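## Task

Set a lid fully seated on each of plates M60 and M90. Each plate has to finish in its starting nest, lying flat within the locators, with well A1 at the nest corner labelled A1. Nothing counts if it only stays put because the robot holds it. At the end, release and pull the gripper away.

## Robot and tools

Robot: a single four-axis plate-handling arm with one gripper that always stays level (it can only turn about vertical, never tilt). Joints from base outward: lift (0.000 to 0.550 m), shoulder (-2.000 to 2.000 rad), elbow (-2.800 to 2.800 rad), wrist yaw (-12.566 to 12.566 rad). If the elbow value in Joint positions gets within 0.4 rad of 0, the arm may fold and fault, so keep it bent. Plates are told apart only by their ID labels; well A1 sits at the plate's clipped corner.

Frames: results report end_effector_position (metres) and end_effector_quat_wxyz in the scene frame, origin on the table top under the base, +z up, +y to the left when facing along +x. The printed position gets less accurate at long reach. Commands, however, are in the gripper's own axes: fingers point along gripper +x and close along gripper y; z is vertical. end_effector_position is the midpoint between the rubber pads, 2 to 3 cm behind the fingertips.

execute_actions(actions): a list of actions run in sequence. Each action is a table of 0 to 15 rows, one row per 1/30 s control step; if fewer than 15 rows, the last row repeats to fill the action. Each row is five numbers, each in [-1, 1]: dx, dy, dz, rz, opening. The first four are an offset (not a pose) from the gripper's measured pose at the start of that action (for the first action in a call, the last pose any result reported in this scene), expressed in gripper axes. Every row refers to that same start, not to the previous row. Scale: 1.0 = 0.6 m for dx, dy, dz and 180 degrees for rz; positive rz turns from +x toward +y. opening is absolute: +1 fully open (0.140 m), -1 closed (pads still 0.066 m apart). Full open to closed needs about 0.6 s. An empty list just returns state and images. Per step the command is clipped to 70 mm and 16 degrees from the measured pose, so big offsets need several actions; after an action the arm continues only up to the last clipped pose.

move(target, speed, blocking): one row of the same five numbers, an offset in gripper axes from the pose in this scene's latest result that shows one, plus an absolute opening sent at the start. The gripper follows a straight path lasting 0.5 to 10 s (longer paths are cut off short). speed is path top speed in m/s, 0.002 to 0.5, default 0.25; turning is capped at twice that in rad/s, taking the shorter way. The path ignores obstacles and the real hand may lag, stray or overshoot speed, especially with the arm stretched. Faster contact and aiming further past the contact both press harder. With blocking=false you get a result after 0.5 s while it keeps moving; then only wait or stop are accepted until a result shows the move ended. The move: line gives the outcome (done = settled near target; off_target, moving, held, fault, etc.), which limits acted, and distance to target. held as outcome: a check blocked the final step. limits=paced: the sent pose was clipped. limits=held: some steps were blocked, and afterwards the arm may move much faster than speed.

wait(seconds): 0 to 10; lets time pass with the last command held; returns early if a running move ends. stop(): brakes a running move (needs some distance, more when fast); fingers keep moving. zoom_image(camera, region): camera is cam_wrist (504x504 images); region [x0, y0, x1, y1] in pixels, origin top-left, at most 504 by 504. finished_scene(scene): ends the current scene, given its number, irreversibly, and reports success and the next task.

Result lines: state pose; Joint positions (lift, shoulder, elbow, wrist yaw, then pad gap in m); grip_measured (measured opening on the command scale; may carry a constant error up to about 1 mm); Hand target (pose the controller is now driving toward); pose unreachable (clearance check altered or blocked the command); MOTOR HOT (85 °C or more) and OVER-TEMPERATURE FAULT (brakes applied at 100 °C until cooled).

Gripping: away from -1 and +1 the fingers go to where grip_measured equals your command. To hold something, command about 0.04 below grip_measured; smaller margins grip more gently. Pads push roughly 18 N max; a fast close can squeeze harder or spring open. Because offsets come from the measured pose, repeating a small push into something solid does not add force, but into something yielding it goes deeper.

Cautions: load limits are lift 55.8 N, shoulder 8.37 N m, elbow 4.18 N m, wrist yaw 1.39 N m, held weight included; reaching one stops the arm for 10 s and drops the rest of the call. Holding loads heats motors. Occasional tugs may hit a held part or nudge loose ones. Never knock anything off the table; avoid drops, slips, slams, hard hits and strong pushes. Finish with lids seated, plates flat and correctly oriented, gripper open and moved away.

Each tool is called as name(argument=value, ...), one argument or row to a line, values as JSON.

## Session

I'll start by looking at the current state.

execute_actions(
  actions=[],
)

Scene clock: 0.00 s.
end_effector_position=(+0.4932, +0.1907, +0.4752) grip_measured=+1.00 end_effector_quat_wxyz=(+0.566, +0.000, +0.000, +0.825)
Joint positions: [ 0.47   0.859  1.596 -0.517  0.14 ]
Hand target: +0.493, +0.191, +0.475; +0.566, +0.000, +0.000, +0.825

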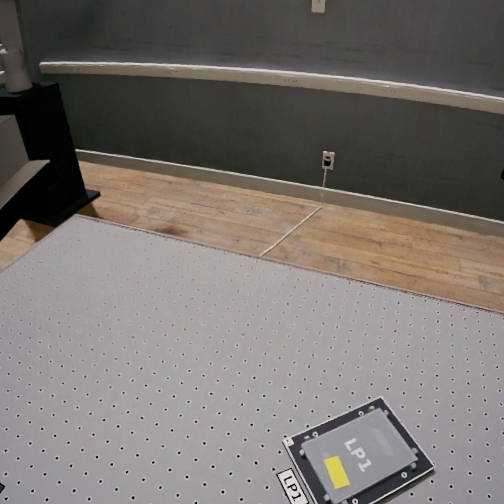

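move(
  target=[0,0,0,-0.33,1],
  speed=0.5,
)

Scene clock: 2.30 s.
end_effector_position=(+0.4931, +0.1908, +0.4752) grip_measured=+1.00 end_effector_quat_wxyz=(+0.900, +0.000, +0.000, +0.436)
Joint positions: [ 0.47   1.277  0.97  -1.345  0.14 ]
Hand target: +0.493, +0.191, +0.475; +0.900, +0.000, +0.000, +0.436
Off the commanded pose: 0.000 m, 0 deg.
move: done

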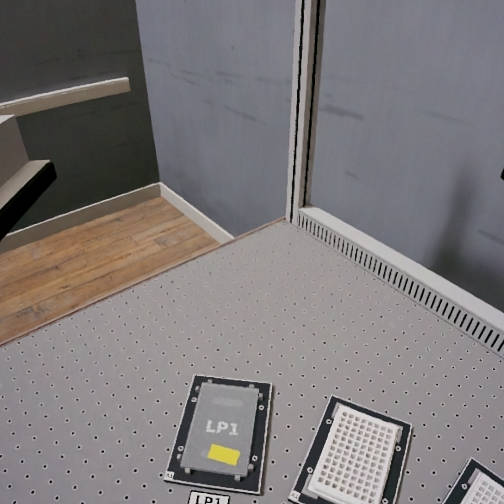

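move(
  target=[0,0,0.1,-0.28,1],
  speed=0.5,
)

Scene clock: 4.33 s.
end_effector_position=(+0.4931, +0.1910, +0.5352) grip_measured=+1.00 end_effector_quat_wxyz=(+1.000, +0.000, +0.000, +0.012)
Joint positions: [ 0.53   1.732  1.031 -2.739  0.14 ]
Hand target: +0.493, +0.191, +0.535; +1.000, +0.000, +0.000, +0.011
Off the commanded pose: 0.000 m, 0 deg.
move: done

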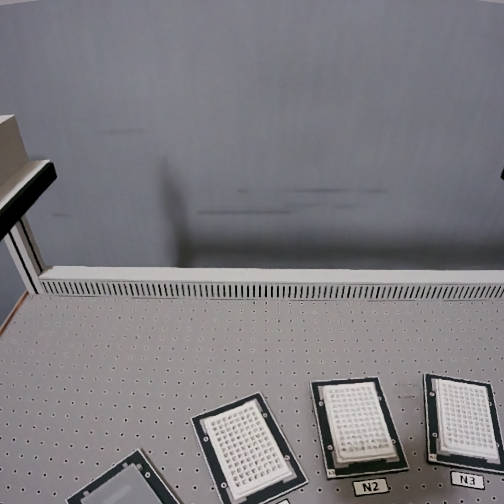

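move(
  target=[0,-0.4,0,-0.2,1],
  speed=0.5,
)

Scene clock: 6.87 s.
end_effector_position=(+0.4987, -0.0490, +0.5352) grip_measured=+1.00 end_effector_quat_wxyz=(+0.955, +0.000, +0.000, -0.298)
Joint positions: [ 0.53   1.131  0.821 -2.558  0.14 ]
Hand target: +0.499, -0.049, +0.535; +0.955, +0.000, +0.000, -0.298
Off the commanded pose: 0.000 m, 0 deg.
move: done

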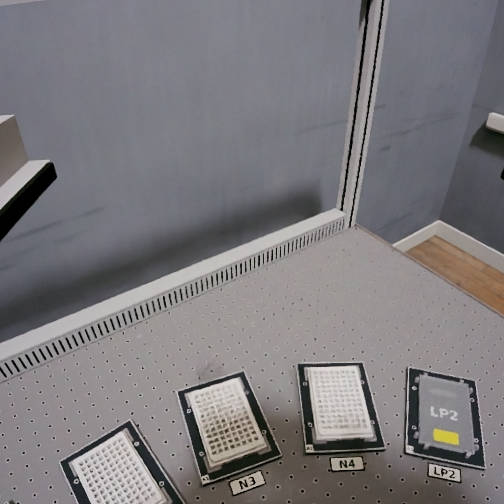

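zoom_image(
  camera="cam_wrist",
  region=[160, 340, 504, 504],
)

zoom_image(
  camera="cam_wrist",
  region=[290, 350, 400, 480],
)

zoom_image(
  camera="cam_wrist",
  region=[390, 350, 504, 490],
)

Region (160, 340, 504, 504) of cam_wrist's 504x504 image, scaled by 1.465, with more detail than that image has; it fills the top 240 rows of this view, and the rest is white.

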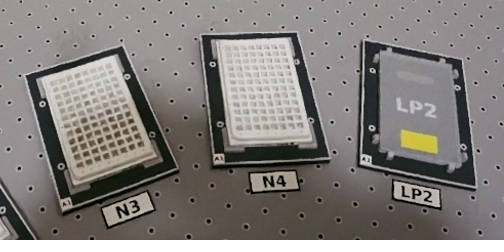

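Region (290, 350, 400, 480) of cam_wrist's 504x504 image, scaled by 3.877, with more detail than that image has; it fills the left 426 columns of this view, and the rest is white.

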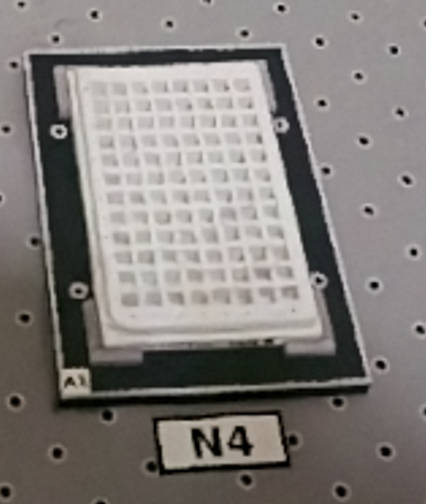

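Region (390, 350, 504, 490) of cam_wrist's 504x504 image, scaled by 3.600, with more detail than that image has; it fills the left 410 columns of this view, and the rest is white.

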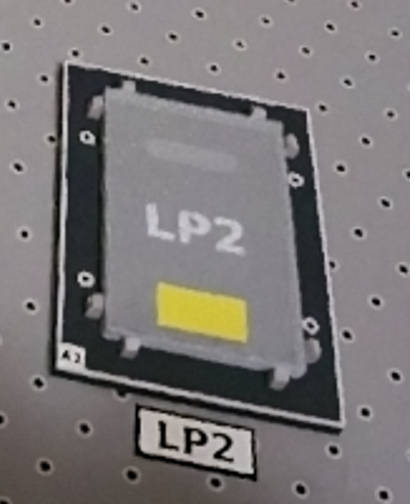

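zoom_image(
  camera="cam_wrist",
  region=[0, 400, 200, 504],
)

Region (0, 400, 200, 504) of cam_wrist's 504x504 image, scaled by 2.520, with more detail than that image has; it fills the top 262 rows of this view, and the rest is white.

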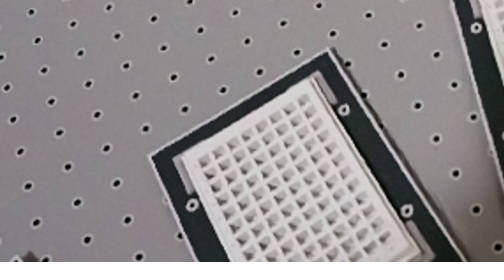

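move(
  target=[-0.0721,0.0494,-0.692,0.1929,1],
  speed=0.4,
)

Scene clock: 10.43 s.
end_effector_position=(+0.4800, -0.0000, +0.1200) grip_measured=+1.00 end_effector_quat_wxyz=(+1.000, +0.000, +0.000, +0.000)
Joint positions: [ 0.115  1.023  0.628 -1.651  0.14 ]
Hand target: +0.480, -0.000, +0.120; +1.000, +0.000, +0.000, +0.000
Off the commanded pose: 0.000 m, 0 deg.
move: done

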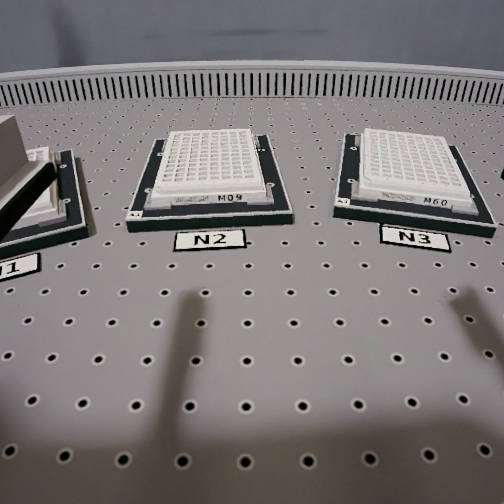

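zoom_image(
  camera="cam_wrist",
  region=[320, 110, 504, 260],
)

zoom_image(
  camera="cam_wrist",
  region=[110, 110, 310, 260],
)

Region (320, 110, 504, 260) of cam_wrist's 504x504 image, scaled by 2.739, with more detail than that image has; it fills the top 411 rows of this view, and the rest is white.

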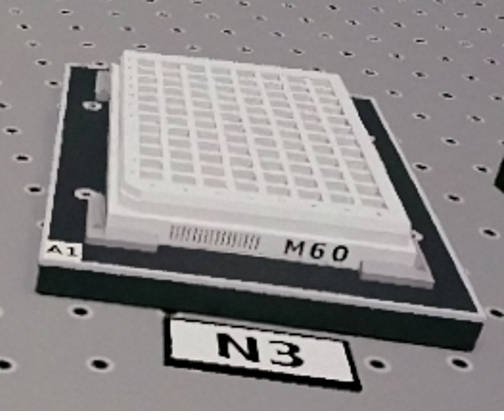

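Region (110, 110, 310, 260) of cam_wrist's 504x504 image, scaled by 2.520, with more detail than that image has; it fills the top 378 rows of this view, and the rest is white.

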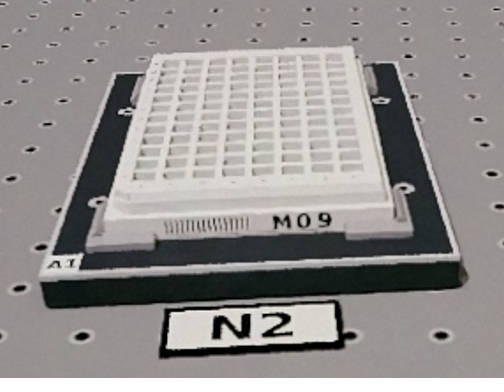

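zoom_image(
  camera="cam_wrist",
  region=[126, 252, 378, 504],
)

zoom_image(
  camera="cam_wrist",
  region=[252, 90, 378, 270],
)

Region (126, 252, 378, 504) of cam_wrist's 504x504 image, scaled by 2.000, with more detail than that image has.

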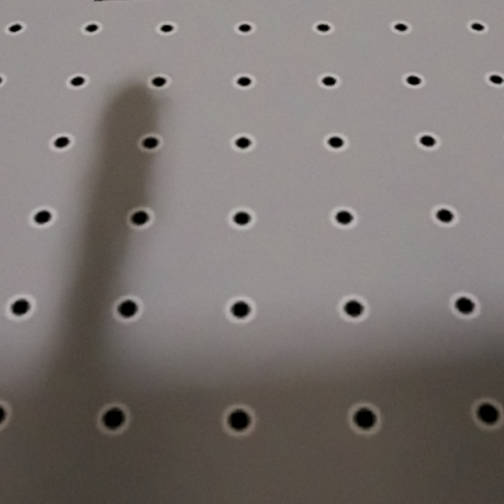

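Region (252, 90, 378, 270) of cam_wrist's 504x504 image, scaled by 2.800, with more detail than that image has; it fills the left 353 columns of this view, and the rest is white.

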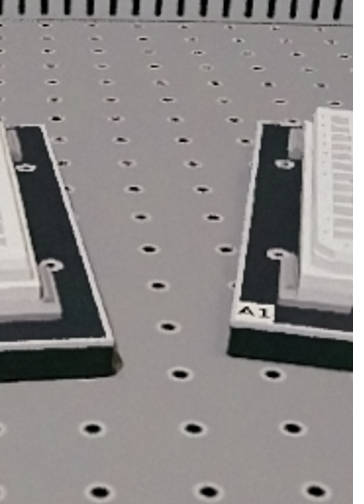

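move(
  target=[0.1413,-0.1683,0.1167,-0.0694,1],
  speed=0.5,
)

Scene clock: 19.53 s.
end_effector_position=(+0.5649, -0.1010, +0.1900) grip_measured=+1.00 end_effector_quat_wxyz=(+0.994, +0.000, +0.000, -0.108)
Joint positions: [ 0.185  0.641  1.05  -1.908  0.14 ]
Hand target: +0.565, -0.101, +0.190; +0.994, +0.000, +0.000, -0.108
Off the commanded pose: 0.000 m, 0 deg.
move: done

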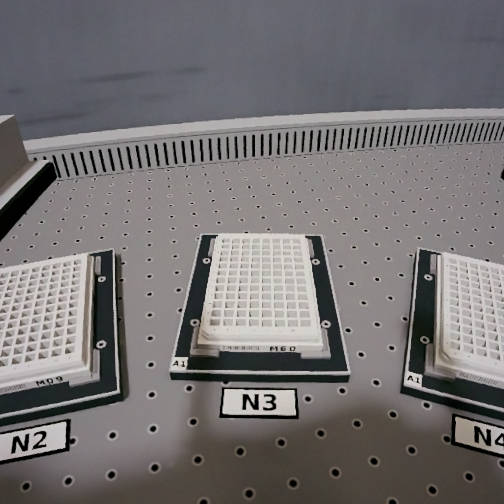

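zoom_image(
  camera="cam_wrist",
  region=[160, 220, 360, 400],
)

zoom_image(
  camera="cam_wrist",
  region=[160, 300, 260, 390],
)

zoom_image(
  camera="cam_wrist",
  region=[260, 300, 360, 390],
)

zoom_image(
  camera="cam_wrist",
  region=[190, 220, 340, 280],
)

Region (160, 220, 360, 400) of cam_wrist's 504x504 image, scaled by 2.520, with more detail than that image has; it fills the top 454 rows of this view, and the rest is white.

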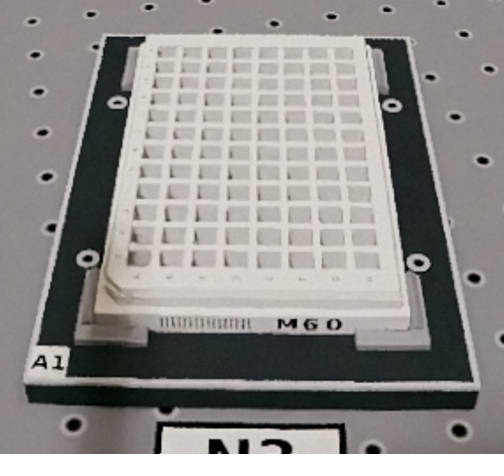

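Region (160, 300, 260, 390) of cam_wrist's 504x504 image, scaled by 5.040, with more detail than that image has; it fills the top 454 rows of this view, and the rest is white.

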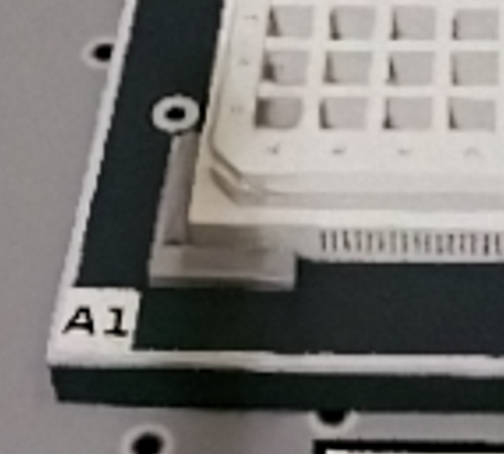

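Region (260, 300, 360, 390) of cam_wrist's 504x504 image, scaled by 5.040, with more detail than that image has; it fills the top 454 rows of this view, and the rest is white.

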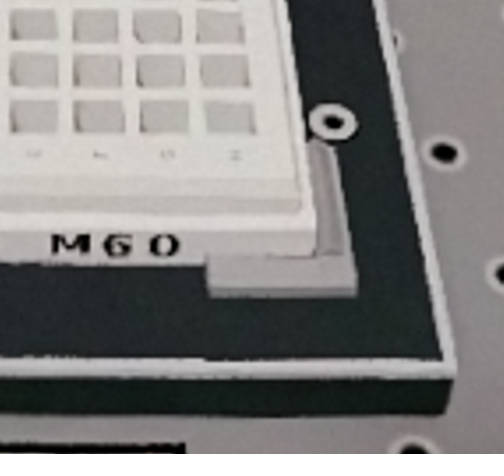

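Region (190, 220, 340, 280) of cam_wrist's 504x504 image, scaled by 3.360, with more detail than that image has; it fills the top 202 rows of this view, and the rest is white.

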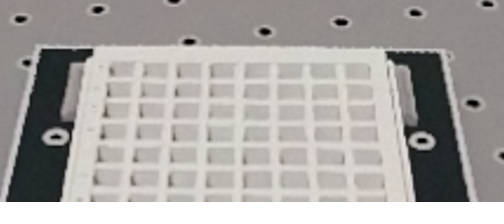

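move(
  target=[-0.068,-0.1955,0,-0.1215,1],
  speed=0.5,
)

Scene clock: 22.73 s.
end_effector_position=(+0.4997, -0.2068, +0.1900) grip_measured=+1.00 end_effector_quat_wxyz=(+0.955, +0.000, +0.000, -0.295)
Joint positions: [ 0.185  0.392  0.97  -1.961  0.14 ]
Hand target: +0.500, -0.207, +0.190; +0.956, +0.000, +0.000, -0.295
Off the commanded pose: 0.000 m, 0 deg.
move: done

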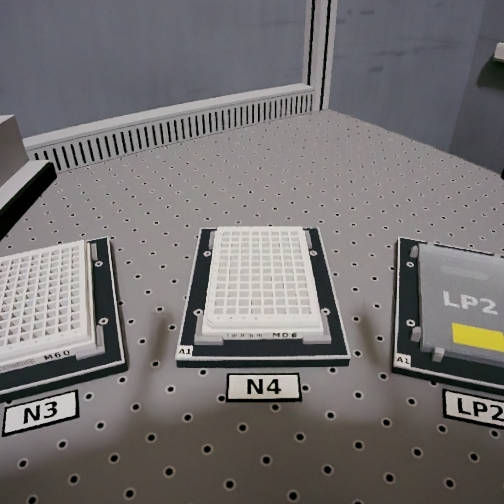

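zoom_image(
  camera="cam_wrist",
  region=[160, 220, 360, 400],
)

zoom_image(
  camera="cam_wrist",
  region=[370, 220, 504, 400],
)

Region (160, 220, 360, 400) of cam_wrist's 504x504 image, scaled by 2.520, with more detail than that image has; it fills the top 454 rows of this view, and the rest is white.

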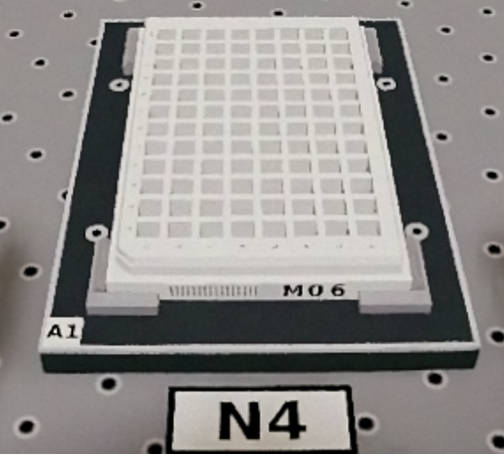

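Region (370, 220, 504, 400) of cam_wrist's 504x504 image, scaled by 2.800, with more detail than that image has; it fills the left 375 columns of this view, and the rest is white.

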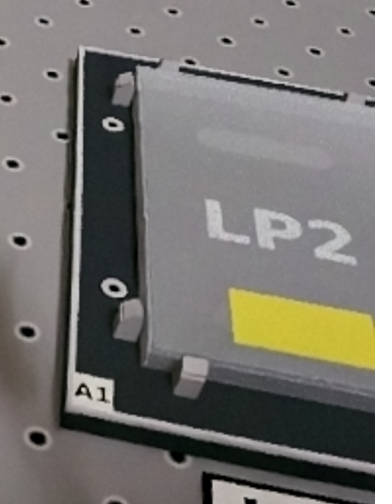

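move(
  target=[-0.0193,-0.2077,0,-0.0998,1],
  speed=0.5,
)

Scene clock: 24.77 s.
end_effector_position=(+0.4198, -0.3032, +0.1900) grip_measured=+1.00 end_effector_quat_wxyz=(+0.898, +0.000, +0.000, -0.441)
Joint positions: [ 0.185  0.054  0.991 -1.958  0.14 ]
Hand target: +0.420, -0.303, +0.190; +0.898, +0.000, +0.000, -0.441
Off the commanded pose: 0.000 m, 0 deg.
move: done

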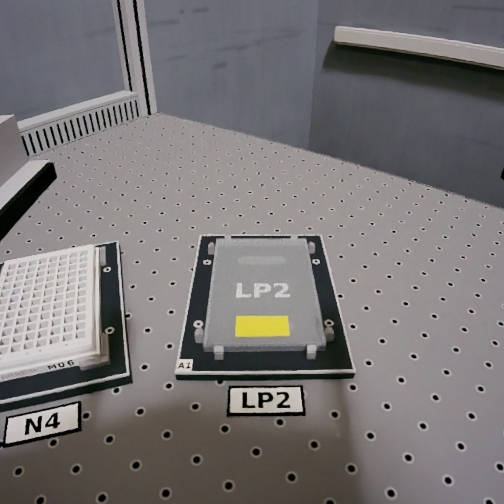

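zoom_image(
  camera="cam_wrist",
  region=[160, 220, 360, 400],
)

zoom_image(
  camera="cam_wrist",
  region=[160, 300, 260, 390],
)

zoom_image(
  camera="cam_wrist",
  region=[260, 300, 360, 390],
)

zoom_image(
  camera="cam_wrist",
  region=[190, 220, 340, 280],
)

Region (160, 220, 360, 400) of cam_wrist's 504x504 image, scaled by 2.520, with more detail than that image has; it fills the top 454 rows of this view, and the rest is white.

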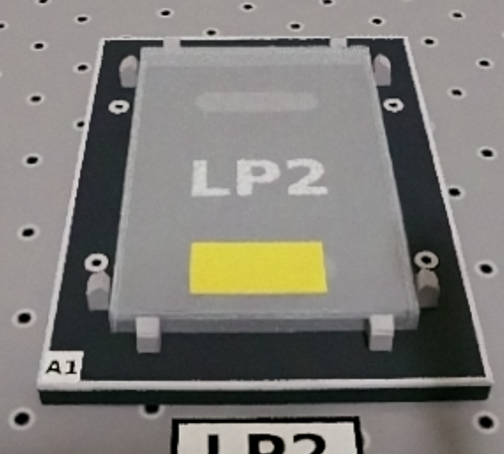

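Region (160, 300, 260, 390) of cam_wrist's 504x504 image, scaled by 5.040, with more detail than that image has; it fills the top 454 rows of this view, and the rest is white.

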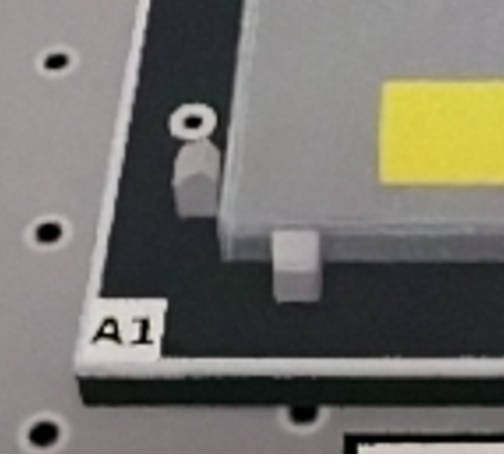

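Region (260, 300, 360, 390) of cam_wrist's 504x504 image, scaled by 5.040, with more detail than that image has; it fills the top 454 rows of this view, and the rest is white.

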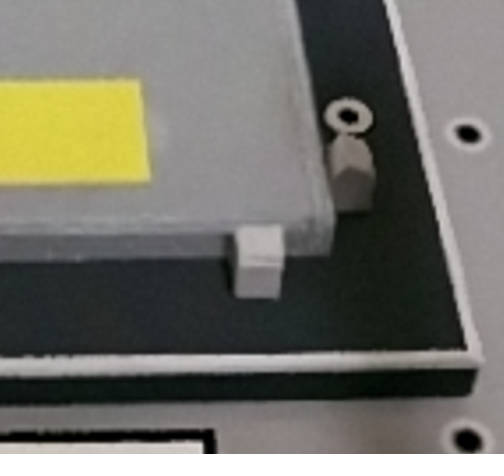

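Region (190, 220, 340, 280) of cam_wrist's 504x504 image, scaled by 3.360, with more detail than that image has; it fills the top 202 rows of this view, and the rest is white.

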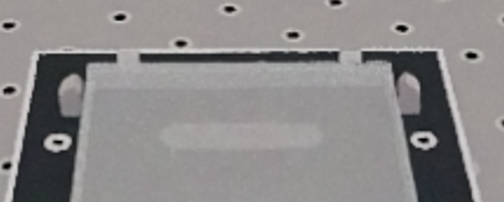

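zoom_image(
  camera="cam_wrist",
  region=[0, 100, 120, 260],
)

Region (0, 100, 120, 260) of cam_wrist's 504x504 image, scaled by 3.150, with more detail than that image has; it fills the left 378 columns of this view, and the rest is white.

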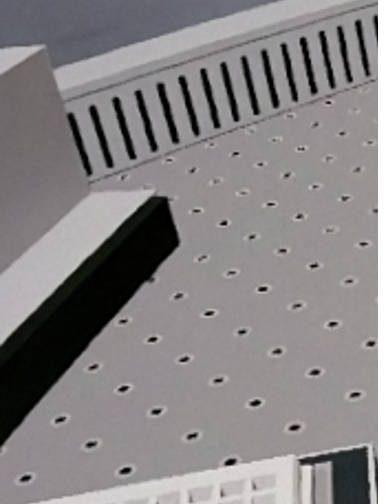

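zoom_image(
  camera="cam_wrist",
  region=[464, 140, 504, 200],
)

Region (464, 140, 504, 200) of cam_wrist's 504x504 image, scaled by 8.400, with more detail than that image has.

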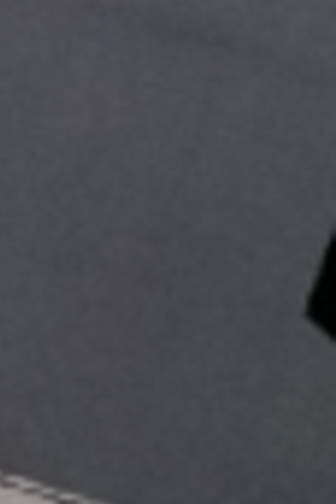

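move(
  target=[0.2578,0.0025,-0.2333,0.0028,0.0],
  speed=0.3,
)

Scene clock: 31.10 s.
end_effector_position=(+0.5156, -0.4247, +0.0500) grip_measured=+0.00 end_effector_quat_wxyz=(+0.900, +0.000, +0.000, -0.437)
Joint positions: [ 0.045 -0.272  1.777 -2.409  0.103]
Hand target: +0.516, -0.425, +0.050; +0.900, +0.000, +0.000, -0.437
Off the commanded pose: 0.000 m, 0 deg.
move: done

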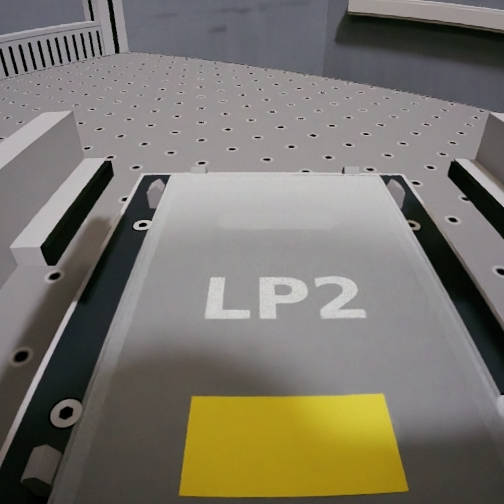

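zoom_image(
  camera="cam_wrist",
  region=[0, 140, 200, 290],
)

zoom_image(
  camera="cam_wrist",
  region=[330, 140, 504, 290],
)

zoom_image(
  camera="cam_wrist",
  region=[0, 360, 160, 504],
)

Region (0, 140, 200, 290) of cam_wrist's 504x504 image, scaled by 2.520, with more detail than that image has; it fills the top 378 rows of this view, and the rest is white.

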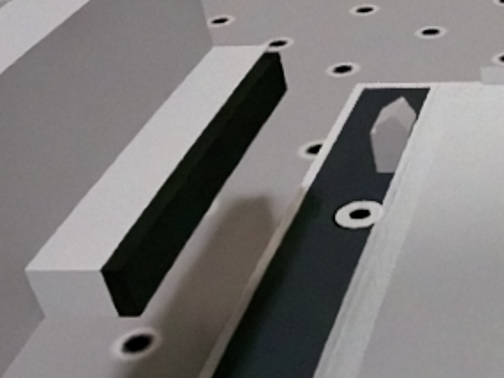

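Region (330, 140, 504, 290) of cam_wrist's 504x504 image, scaled by 2.897, with more detail than that image has; it fills the top 434 rows of this view, and the rest is white.

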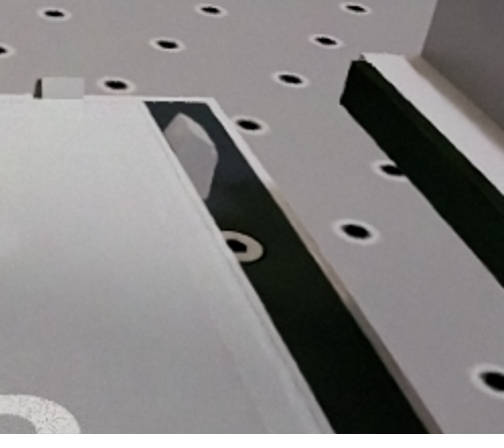

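Region (0, 360, 160, 504) of cam_wrist's 504x504 image, scaled by 3.150, with more detail than that image has; it fills the top 454 rows of this view, and the rest is white.

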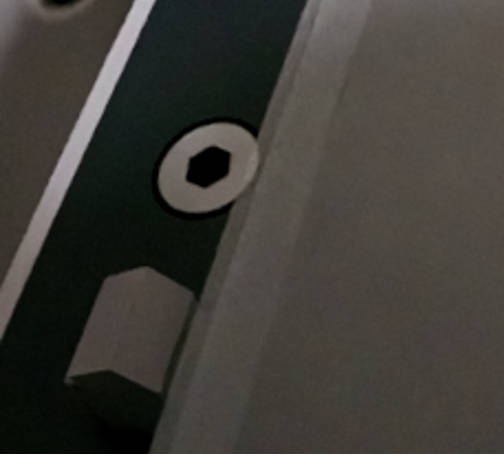

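move(
  target=[-0.004,0,-0.035,0,-0.15],
  speed=0.08,
)

Scene clock: 34.40 s.
end_effector_position=(+0.5140, -0.4229, +0.0290) grip_measured=-0.15 end_effector_quat_wxyz=(+0.900, +0.000, +0.000, -0.437)
Joint positions: [ 0.024 -0.266  1.763 -2.401  0.097]
Hand target: +0.514, -0.423, +0.029; +0.900, +0.000, +0.000, -0.437
Off the commanded pose: 0.000 m, 0 deg.
move: done

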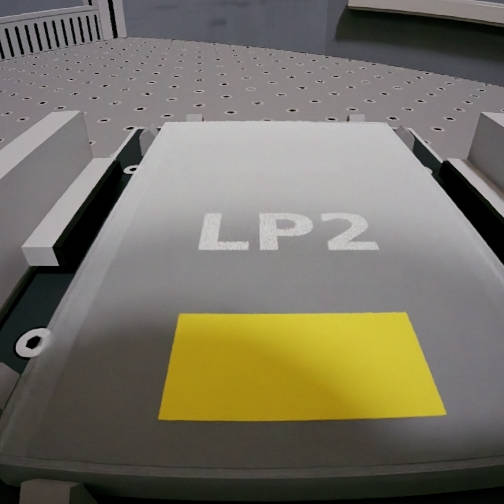

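zoom_image(
  camera="cam_wrist",
  region=[60, 100, 220, 220],
)

zoom_image(
  camera="cam_wrist",
  region=[330, 100, 490, 220],
)

zoom_image(
  camera="cam_wrist",
  region=[0, 220, 160, 400],
)

Region (60, 100, 220, 220) of cam_wrist's 504x504 image, scaled by 3.150, with more detail than that image has; it fills the top 378 rows of this view, and the rest is white.

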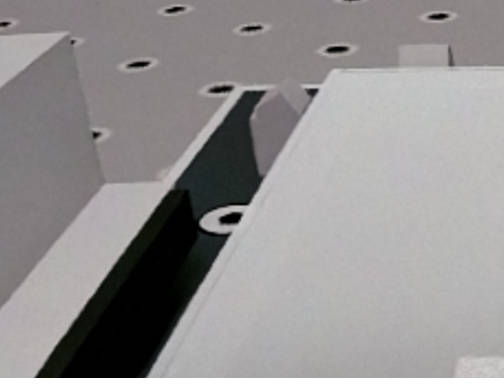

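Region (330, 100, 490, 220) of cam_wrist's 504x504 image, scaled by 3.150, with more detail than that image has; it fills the top 378 rows of this view, and the rest is white.

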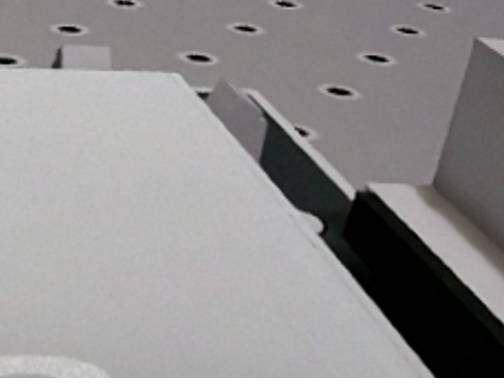

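Region (0, 220, 160, 400) of cam_wrist's 504x504 image, scaled by 2.800, with more detail than that image has.

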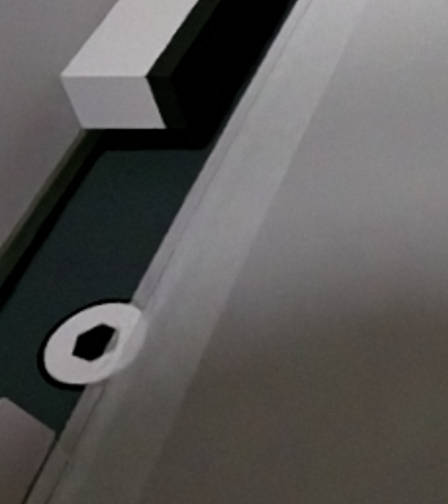

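execute_actions(
  actions=[
    [[0,0,-0.0025,0,-0.18],[0,0,-0.0025,0,-0.21],[0,0,-0.0025,0,-0.24],[0,0,-0.0025,0,-0.27],[0,0,-0.0025,0,-0.30],[0,0,-0.0025,0,-0.32],[0,0,-0.0025,0,-0.34],[0,0,-0.0025,0,-0.36],[0,0,-0.0025,0,-0.38],[0,0,-0.0025,0,-0.39],[0,0,-0.0025,0,-0.40],[0,0,-0.0025,0,-0.41],[0,0,-0.0025,0,-0.42],[0,0,-0.0025,0,-0.43],[0,0,-0.0025,0,-0.44]],
  ],
)

Scene clock: 36.47 s.
end_effector_position=(+0.5140, -0.4229, +0.0275) grip_measured=-0.44 end_effector_quat_wxyz=(+0.900, +0.000, +0.000, -0.437)
Joint positions: [ 0.022 -0.266  1.763 -2.401  0.087]
Hand target: +0.514, -0.423, +0.027; +0.900, +0.000, +0.000, -0.437
Off the commanded pose: 0.000 m, 0 deg.

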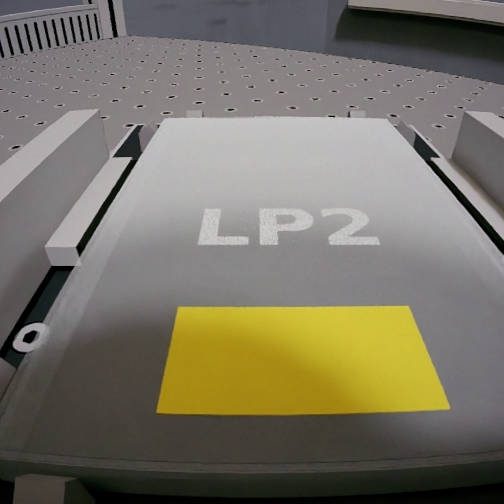

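zoom_image(
  camera="cam_wrist",
  region=[30, 140, 170, 290],
)

zoom_image(
  camera="cam_wrist",
  region=[380, 130, 504, 290],
)

Region (30, 140, 170, 290) of cam_wrist's 504x504 image, scaled by 3.360, with more detail than that image has; it fills the left 470 columns of this view, and the rest is white.

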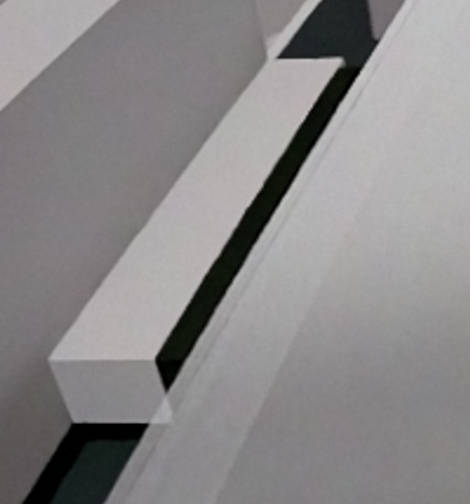

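Region (380, 130, 504, 290) of cam_wrist's 504x504 image, scaled by 3.150, with more detail than that image has; it fills the left 391 columns of this view, and the rest is white.

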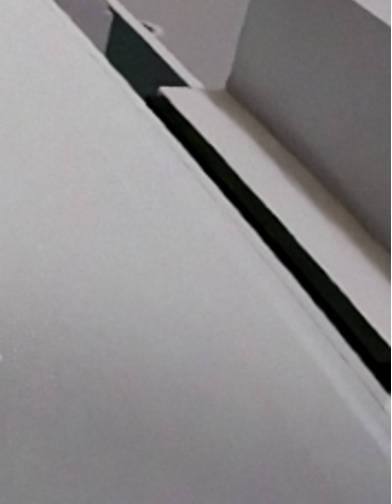

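execute_actions(
  actions=[
    [[0,0,0,0,-0.45],[0,0,0,0,-0.46],[0,0,0,0,-0.47],[0,0,0,0,-0.475],[0,0,0,0,-0.48],[0,0,0,0,-0.485],[0,0,0,0,-0.49],[0,0,0,0,-0.495],[0,0,0,0,-0.50],[0,0,0,0,-0.505],[0,0,0,0,-0.51],[0,0,0,0,-0.515],[0,0,0,0,-0.52]],
  ],
)

Scene clock: 37.43 s.
end_effector_position=(+0.5140, -0.4229, +0.0275) grip_measured=-0.49 end_effector_quat_wxyz=(+0.900, +0.000, +0.000, -0.437)
Joint positions: [ 0.022 -0.266  1.763 -2.401  0.085]
Hand target: +0.514, -0.423, +0.027; +0.900, +0.000, +0.000, -0.437
Off the commanded pose: 0.000 m, 0 deg.

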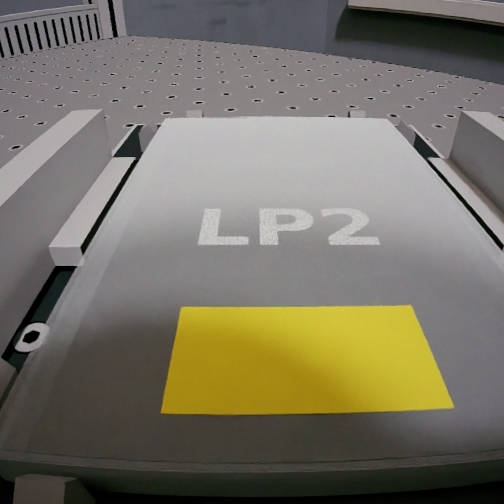

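move(
  target=[0,0,0.07,0,-0.53],
  speed=0.1,
)

Scene clock: 38.70 s.
end_effector_position=(+0.5141, -0.4229, +0.0695) grip_measured=-0.49 end_effector_quat_wxyz=(+0.900, +0.000, +0.000, -0.437)
Joint positions: [ 0.064 -0.266  1.763 -2.401  0.085]
Hand target: +0.514, -0.423, +0.069; +0.900, +0.000, +0.000, -0.437
Off the commanded pose: 0.000 m, 0 deg.
move: done

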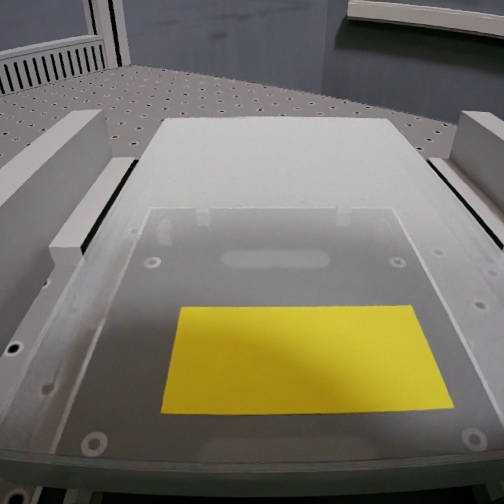

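zoom_image(
  camera="cam_wrist",
  region=[120, 190, 440, 300],
)

zoom_image(
  camera="cam_wrist",
  region=[0, 380, 504, 504],
)

Region (120, 190, 440, 300) of cam_wrist's 504x504 image, scaled by 1.575, with more detail than that image has; it fills the top 173 rows of this view, and the rest is white.

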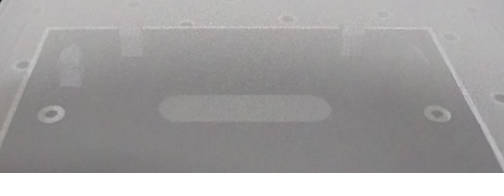

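Region (0, 380, 504, 504) of cam_wrist's 504x504 image, scaled by 1.000; it fills the top 124 rows of this view, and the rest is white.

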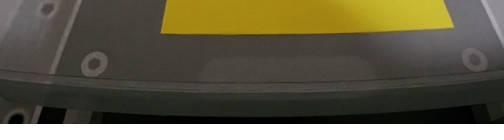

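move(
  target=[-0.1774,0.5623,0.0025,0.2128,-0.53],
  speed=0.3,
)

Scene clock: 40.87 s.
end_effector_position=(+0.7135, -0.1304, +0.0710) grip_measured=-0.49 end_effector_quat_wxyz=(+0.993, +0.000, +0.000, -0.117)
Joint positions: [ 0.066  0.355  1.837 -2.427  0.085]
Hand target: +0.713, -0.131, +0.071; +0.993, +0.000, +0.000, -0.117
Off the commanded pose: 0.000 m, 0 deg.
move: done

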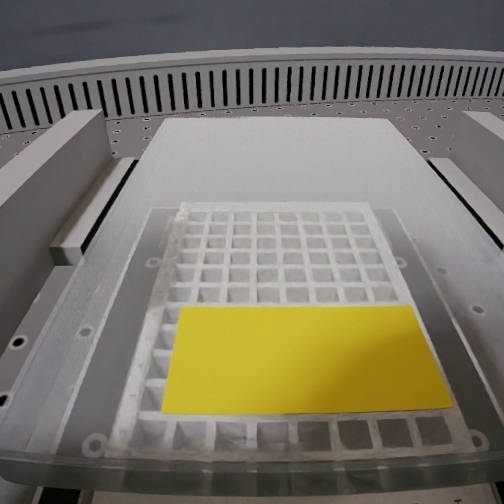

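zoom_image(
  camera="cam_wrist",
  region=[120, 190, 440, 300],
)

zoom_image(
  camera="cam_wrist",
  region=[40, 400, 200, 504],
)

zoom_image(
  camera="cam_wrist",
  region=[370, 400, 504, 504],
)

Region (120, 190, 440, 300) of cam_wrist's 504x504 image, scaled by 1.575, with more detail than that image has; it fills the top 173 rows of this view, and the rest is white.

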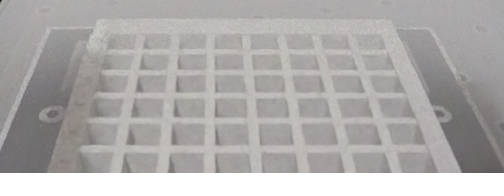

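Region (40, 400, 200, 504) of cam_wrist's 504x504 image, scaled by 3.150, with more detail than that image has; it fills the top 328 rows of this view, and the rest is white.

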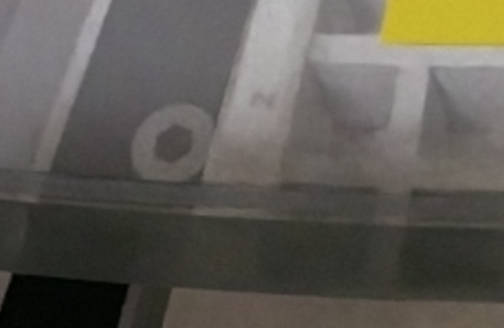

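Region (370, 400, 504, 504) of cam_wrist's 504x504 image, scaled by 3.761, with more detail than that image has; it fills the top 391 rows of this view, and the rest is white.

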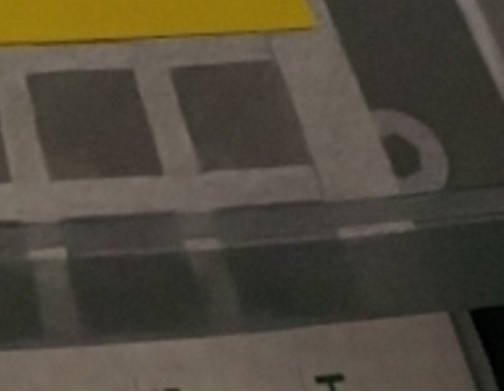

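move(
  target=[-0.0013,-0.0009,-0.0367,0,-0.53],
  speed=0.08,
)

Scene clock: 43.03 s.
end_effector_position=(+0.7126, -0.1309, +0.0489) grip_measured=-0.49 end_effector_quat_wxyz=(+0.993, +0.000, +0.000, -0.117)
Joint positions: [ 0.044  0.355  1.833 -2.423  0.085]
Hand target: +0.713, -0.131, +0.049; +0.993, +0.000, +0.000, -0.117
Off the commanded pose: 0.000 m, 0 deg.
move: done

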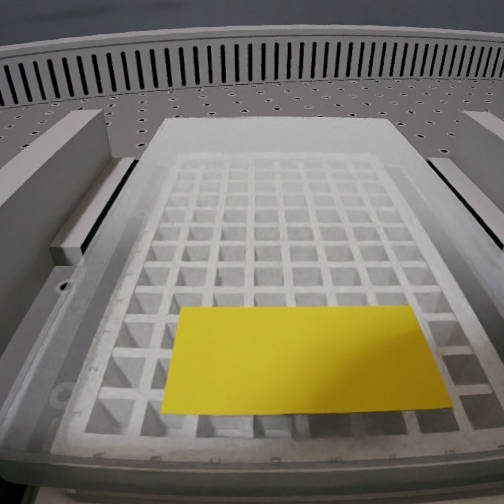

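zoom_image(
  camera="cam_wrist",
  region=[130, 100, 430, 220],
)

zoom_image(
  camera="cam_wrist",
  region=[0, 380, 252, 504],
)

zoom_image(
  camera="cam_wrist",
  region=[252, 380, 504, 504],
)

Region (130, 100, 430, 220) of cam_wrist's 504x504 image, scaled by 1.680, with more detail than that image has; it fills the top 202 rows of this view, and the rest is white.

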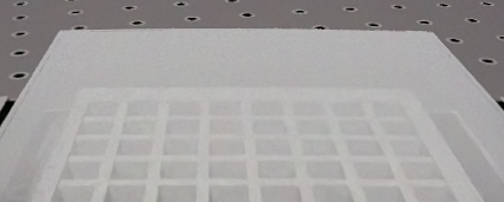

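Region (0, 380, 252, 504) of cam_wrist's 504x504 image, scaled by 2.000, with more detail than that image has; it fills the top 248 rows of this view, and the rest is white.

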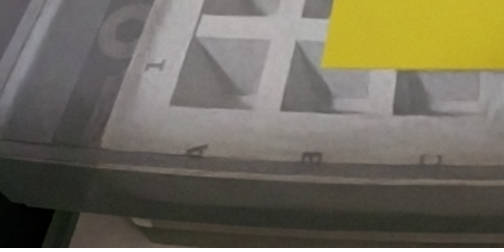

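Region (252, 380, 504, 504) of cam_wrist's 504x504 image, scaled by 2.000, with more detail than that image has; it fills the top 248 rows of this view, and the rest is white.

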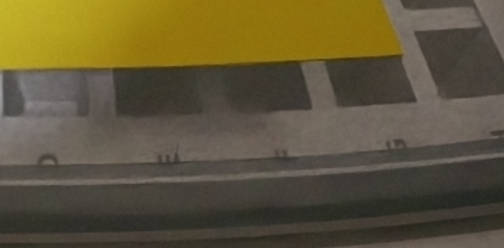

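zoom_image(
  camera="cam_wrist",
  region=[80, 230, 290, 330],
)

zoom_image(
  camera="cam_wrist",
  region=[280, 230, 490, 330],
)

zoom_image(
  camera="cam_wrist",
  region=[150, 110, 280, 200],
)

zoom_image(
  camera="cam_wrist",
  region=[270, 110, 400, 200],
)

Region (80, 230, 290, 330) of cam_wrist's 504x504 image, scaled by 2.400, with more detail than that image has; it fills the top 240 rows of this view, and the rest is white.

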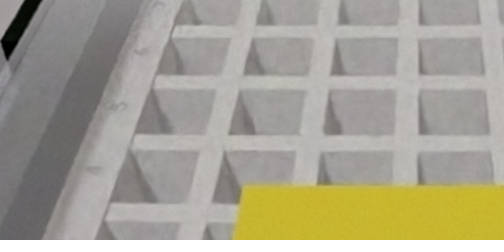

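Region (280, 230, 490, 330) of cam_wrist's 504x504 image, scaled by 2.400, with more detail than that image has; it fills the top 240 rows of this view, and the rest is white.

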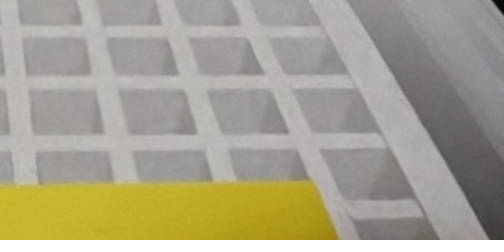

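Region (150, 110, 280, 200) of cam_wrist's 504x504 image, scaled by 3.877, with more detail than that image has; it fills the top 349 rows of this view, and the rest is white.

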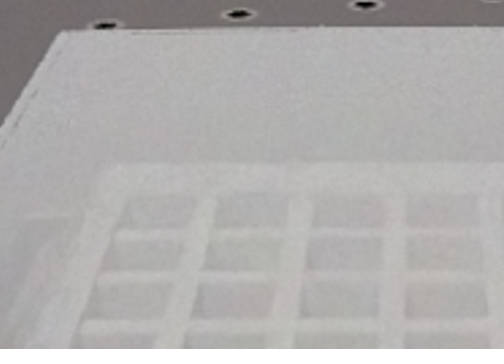

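Region (270, 110, 400, 200) of cam_wrist's 504x504 image, scaled by 3.877, with more detail than that image has; it fills the top 349 rows of this view, and the rest is white.

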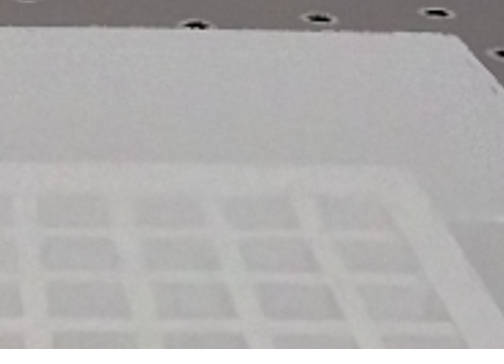

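move(
  target=[0,0,-0.0075,-0.001,-0.53],
  speed=0.02,
)

Scene clock: 47.27 s.
end_effector_position=(+0.7126, -0.1309, +0.0444) grip_measured=-0.49 end_effector_quat_wxyz=(+0.993, +0.000, +0.000, -0.119)
Joint positions: [ 0.039  0.356  1.833 -2.427  0.085]
Hand target: +0.713, -0.131, +0.044; +0.993, +0.000, +0.000, -0.119
Off the commanded pose: 0.000 m, 0 deg.
move: done

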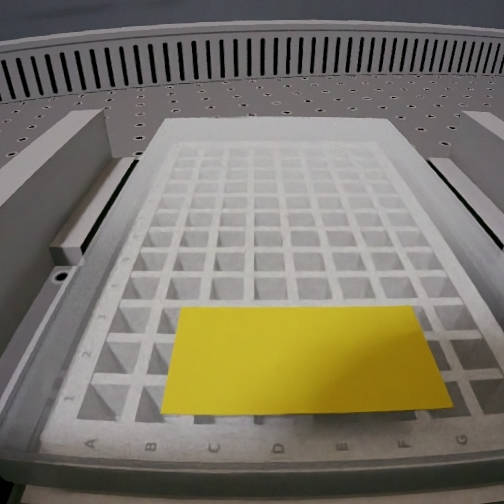

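zoom_image(
  camera="cam_wrist",
  region=[0, 330, 174, 504],
)

zoom_image(
  camera="cam_wrist",
  region=[180, 430, 320, 504],
)

zoom_image(
  camera="cam_wrist",
  region=[400, 220, 504, 400],
)

zoom_image(
  camera="cam_wrist",
  region=[40, 220, 144, 400],
)

Region (0, 330, 174, 504) of cam_wrist's 504x504 image, scaled by 2.897, with more detail than that image has.

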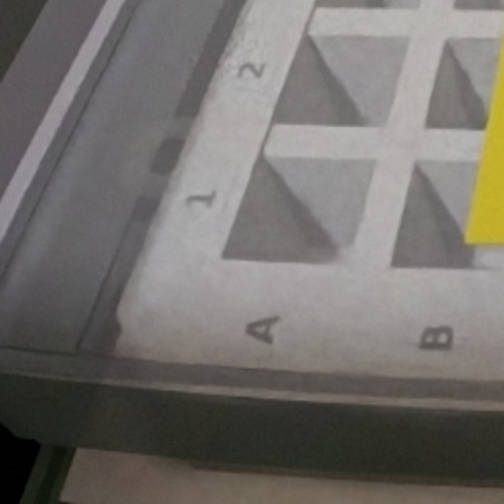

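Region (180, 430, 320, 504) of cam_wrist's 504x504 image, scaled by 3.600, with more detail than that image has; it fills the top 266 rows of this view, and the rest is white.

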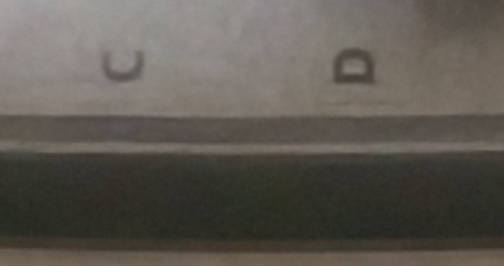

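Region (400, 220, 504, 400) of cam_wrist's 504x504 image, scaled by 2.800, with more detail than that image has; it fills the left 291 columns of this view, and the rest is white.

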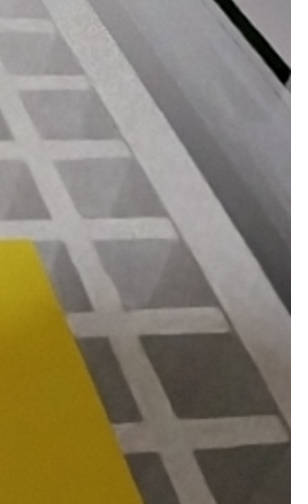

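Region (40, 220, 144, 400) of cam_wrist's 504x504 image, scaled by 2.800, with more detail than that image has; it fills the left 291 columns of this view, and the rest is white.

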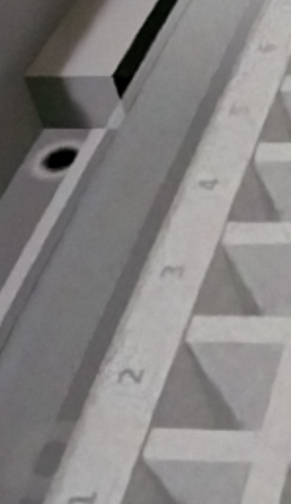

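zoom_image(
  camera="cam_wrist",
  region=[444, 270, 504, 350],
)

zoom_image(
  camera="cam_wrist",
  region=[60, 270, 120, 350],
)

zoom_image(
  camera="cam_wrist",
  region=[150, 110, 410, 180],
)

Region (444, 270, 504, 350) of cam_wrist's 504x504 image, scaled by 6.300, with more detail than that image has; it fills the left 378 columns of this view, and the rest is white.

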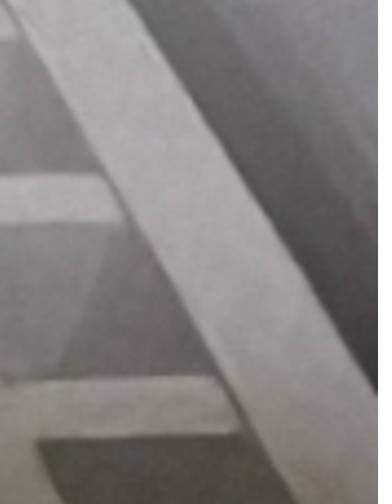

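Region (60, 270, 120, 350) of cam_wrist's 504x504 image, scaled by 6.300, with more detail than that image has; it fills the left 378 columns of this view, and the rest is white.

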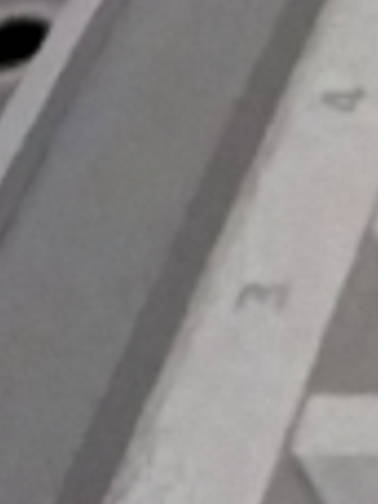

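Region (150, 110, 410, 180) of cam_wrist's 504x504 image, scaled by 1.938, with more detail than that image has; it fills the top 136 rows of this view, and the rest is white.

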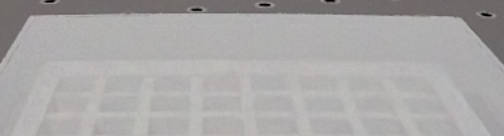

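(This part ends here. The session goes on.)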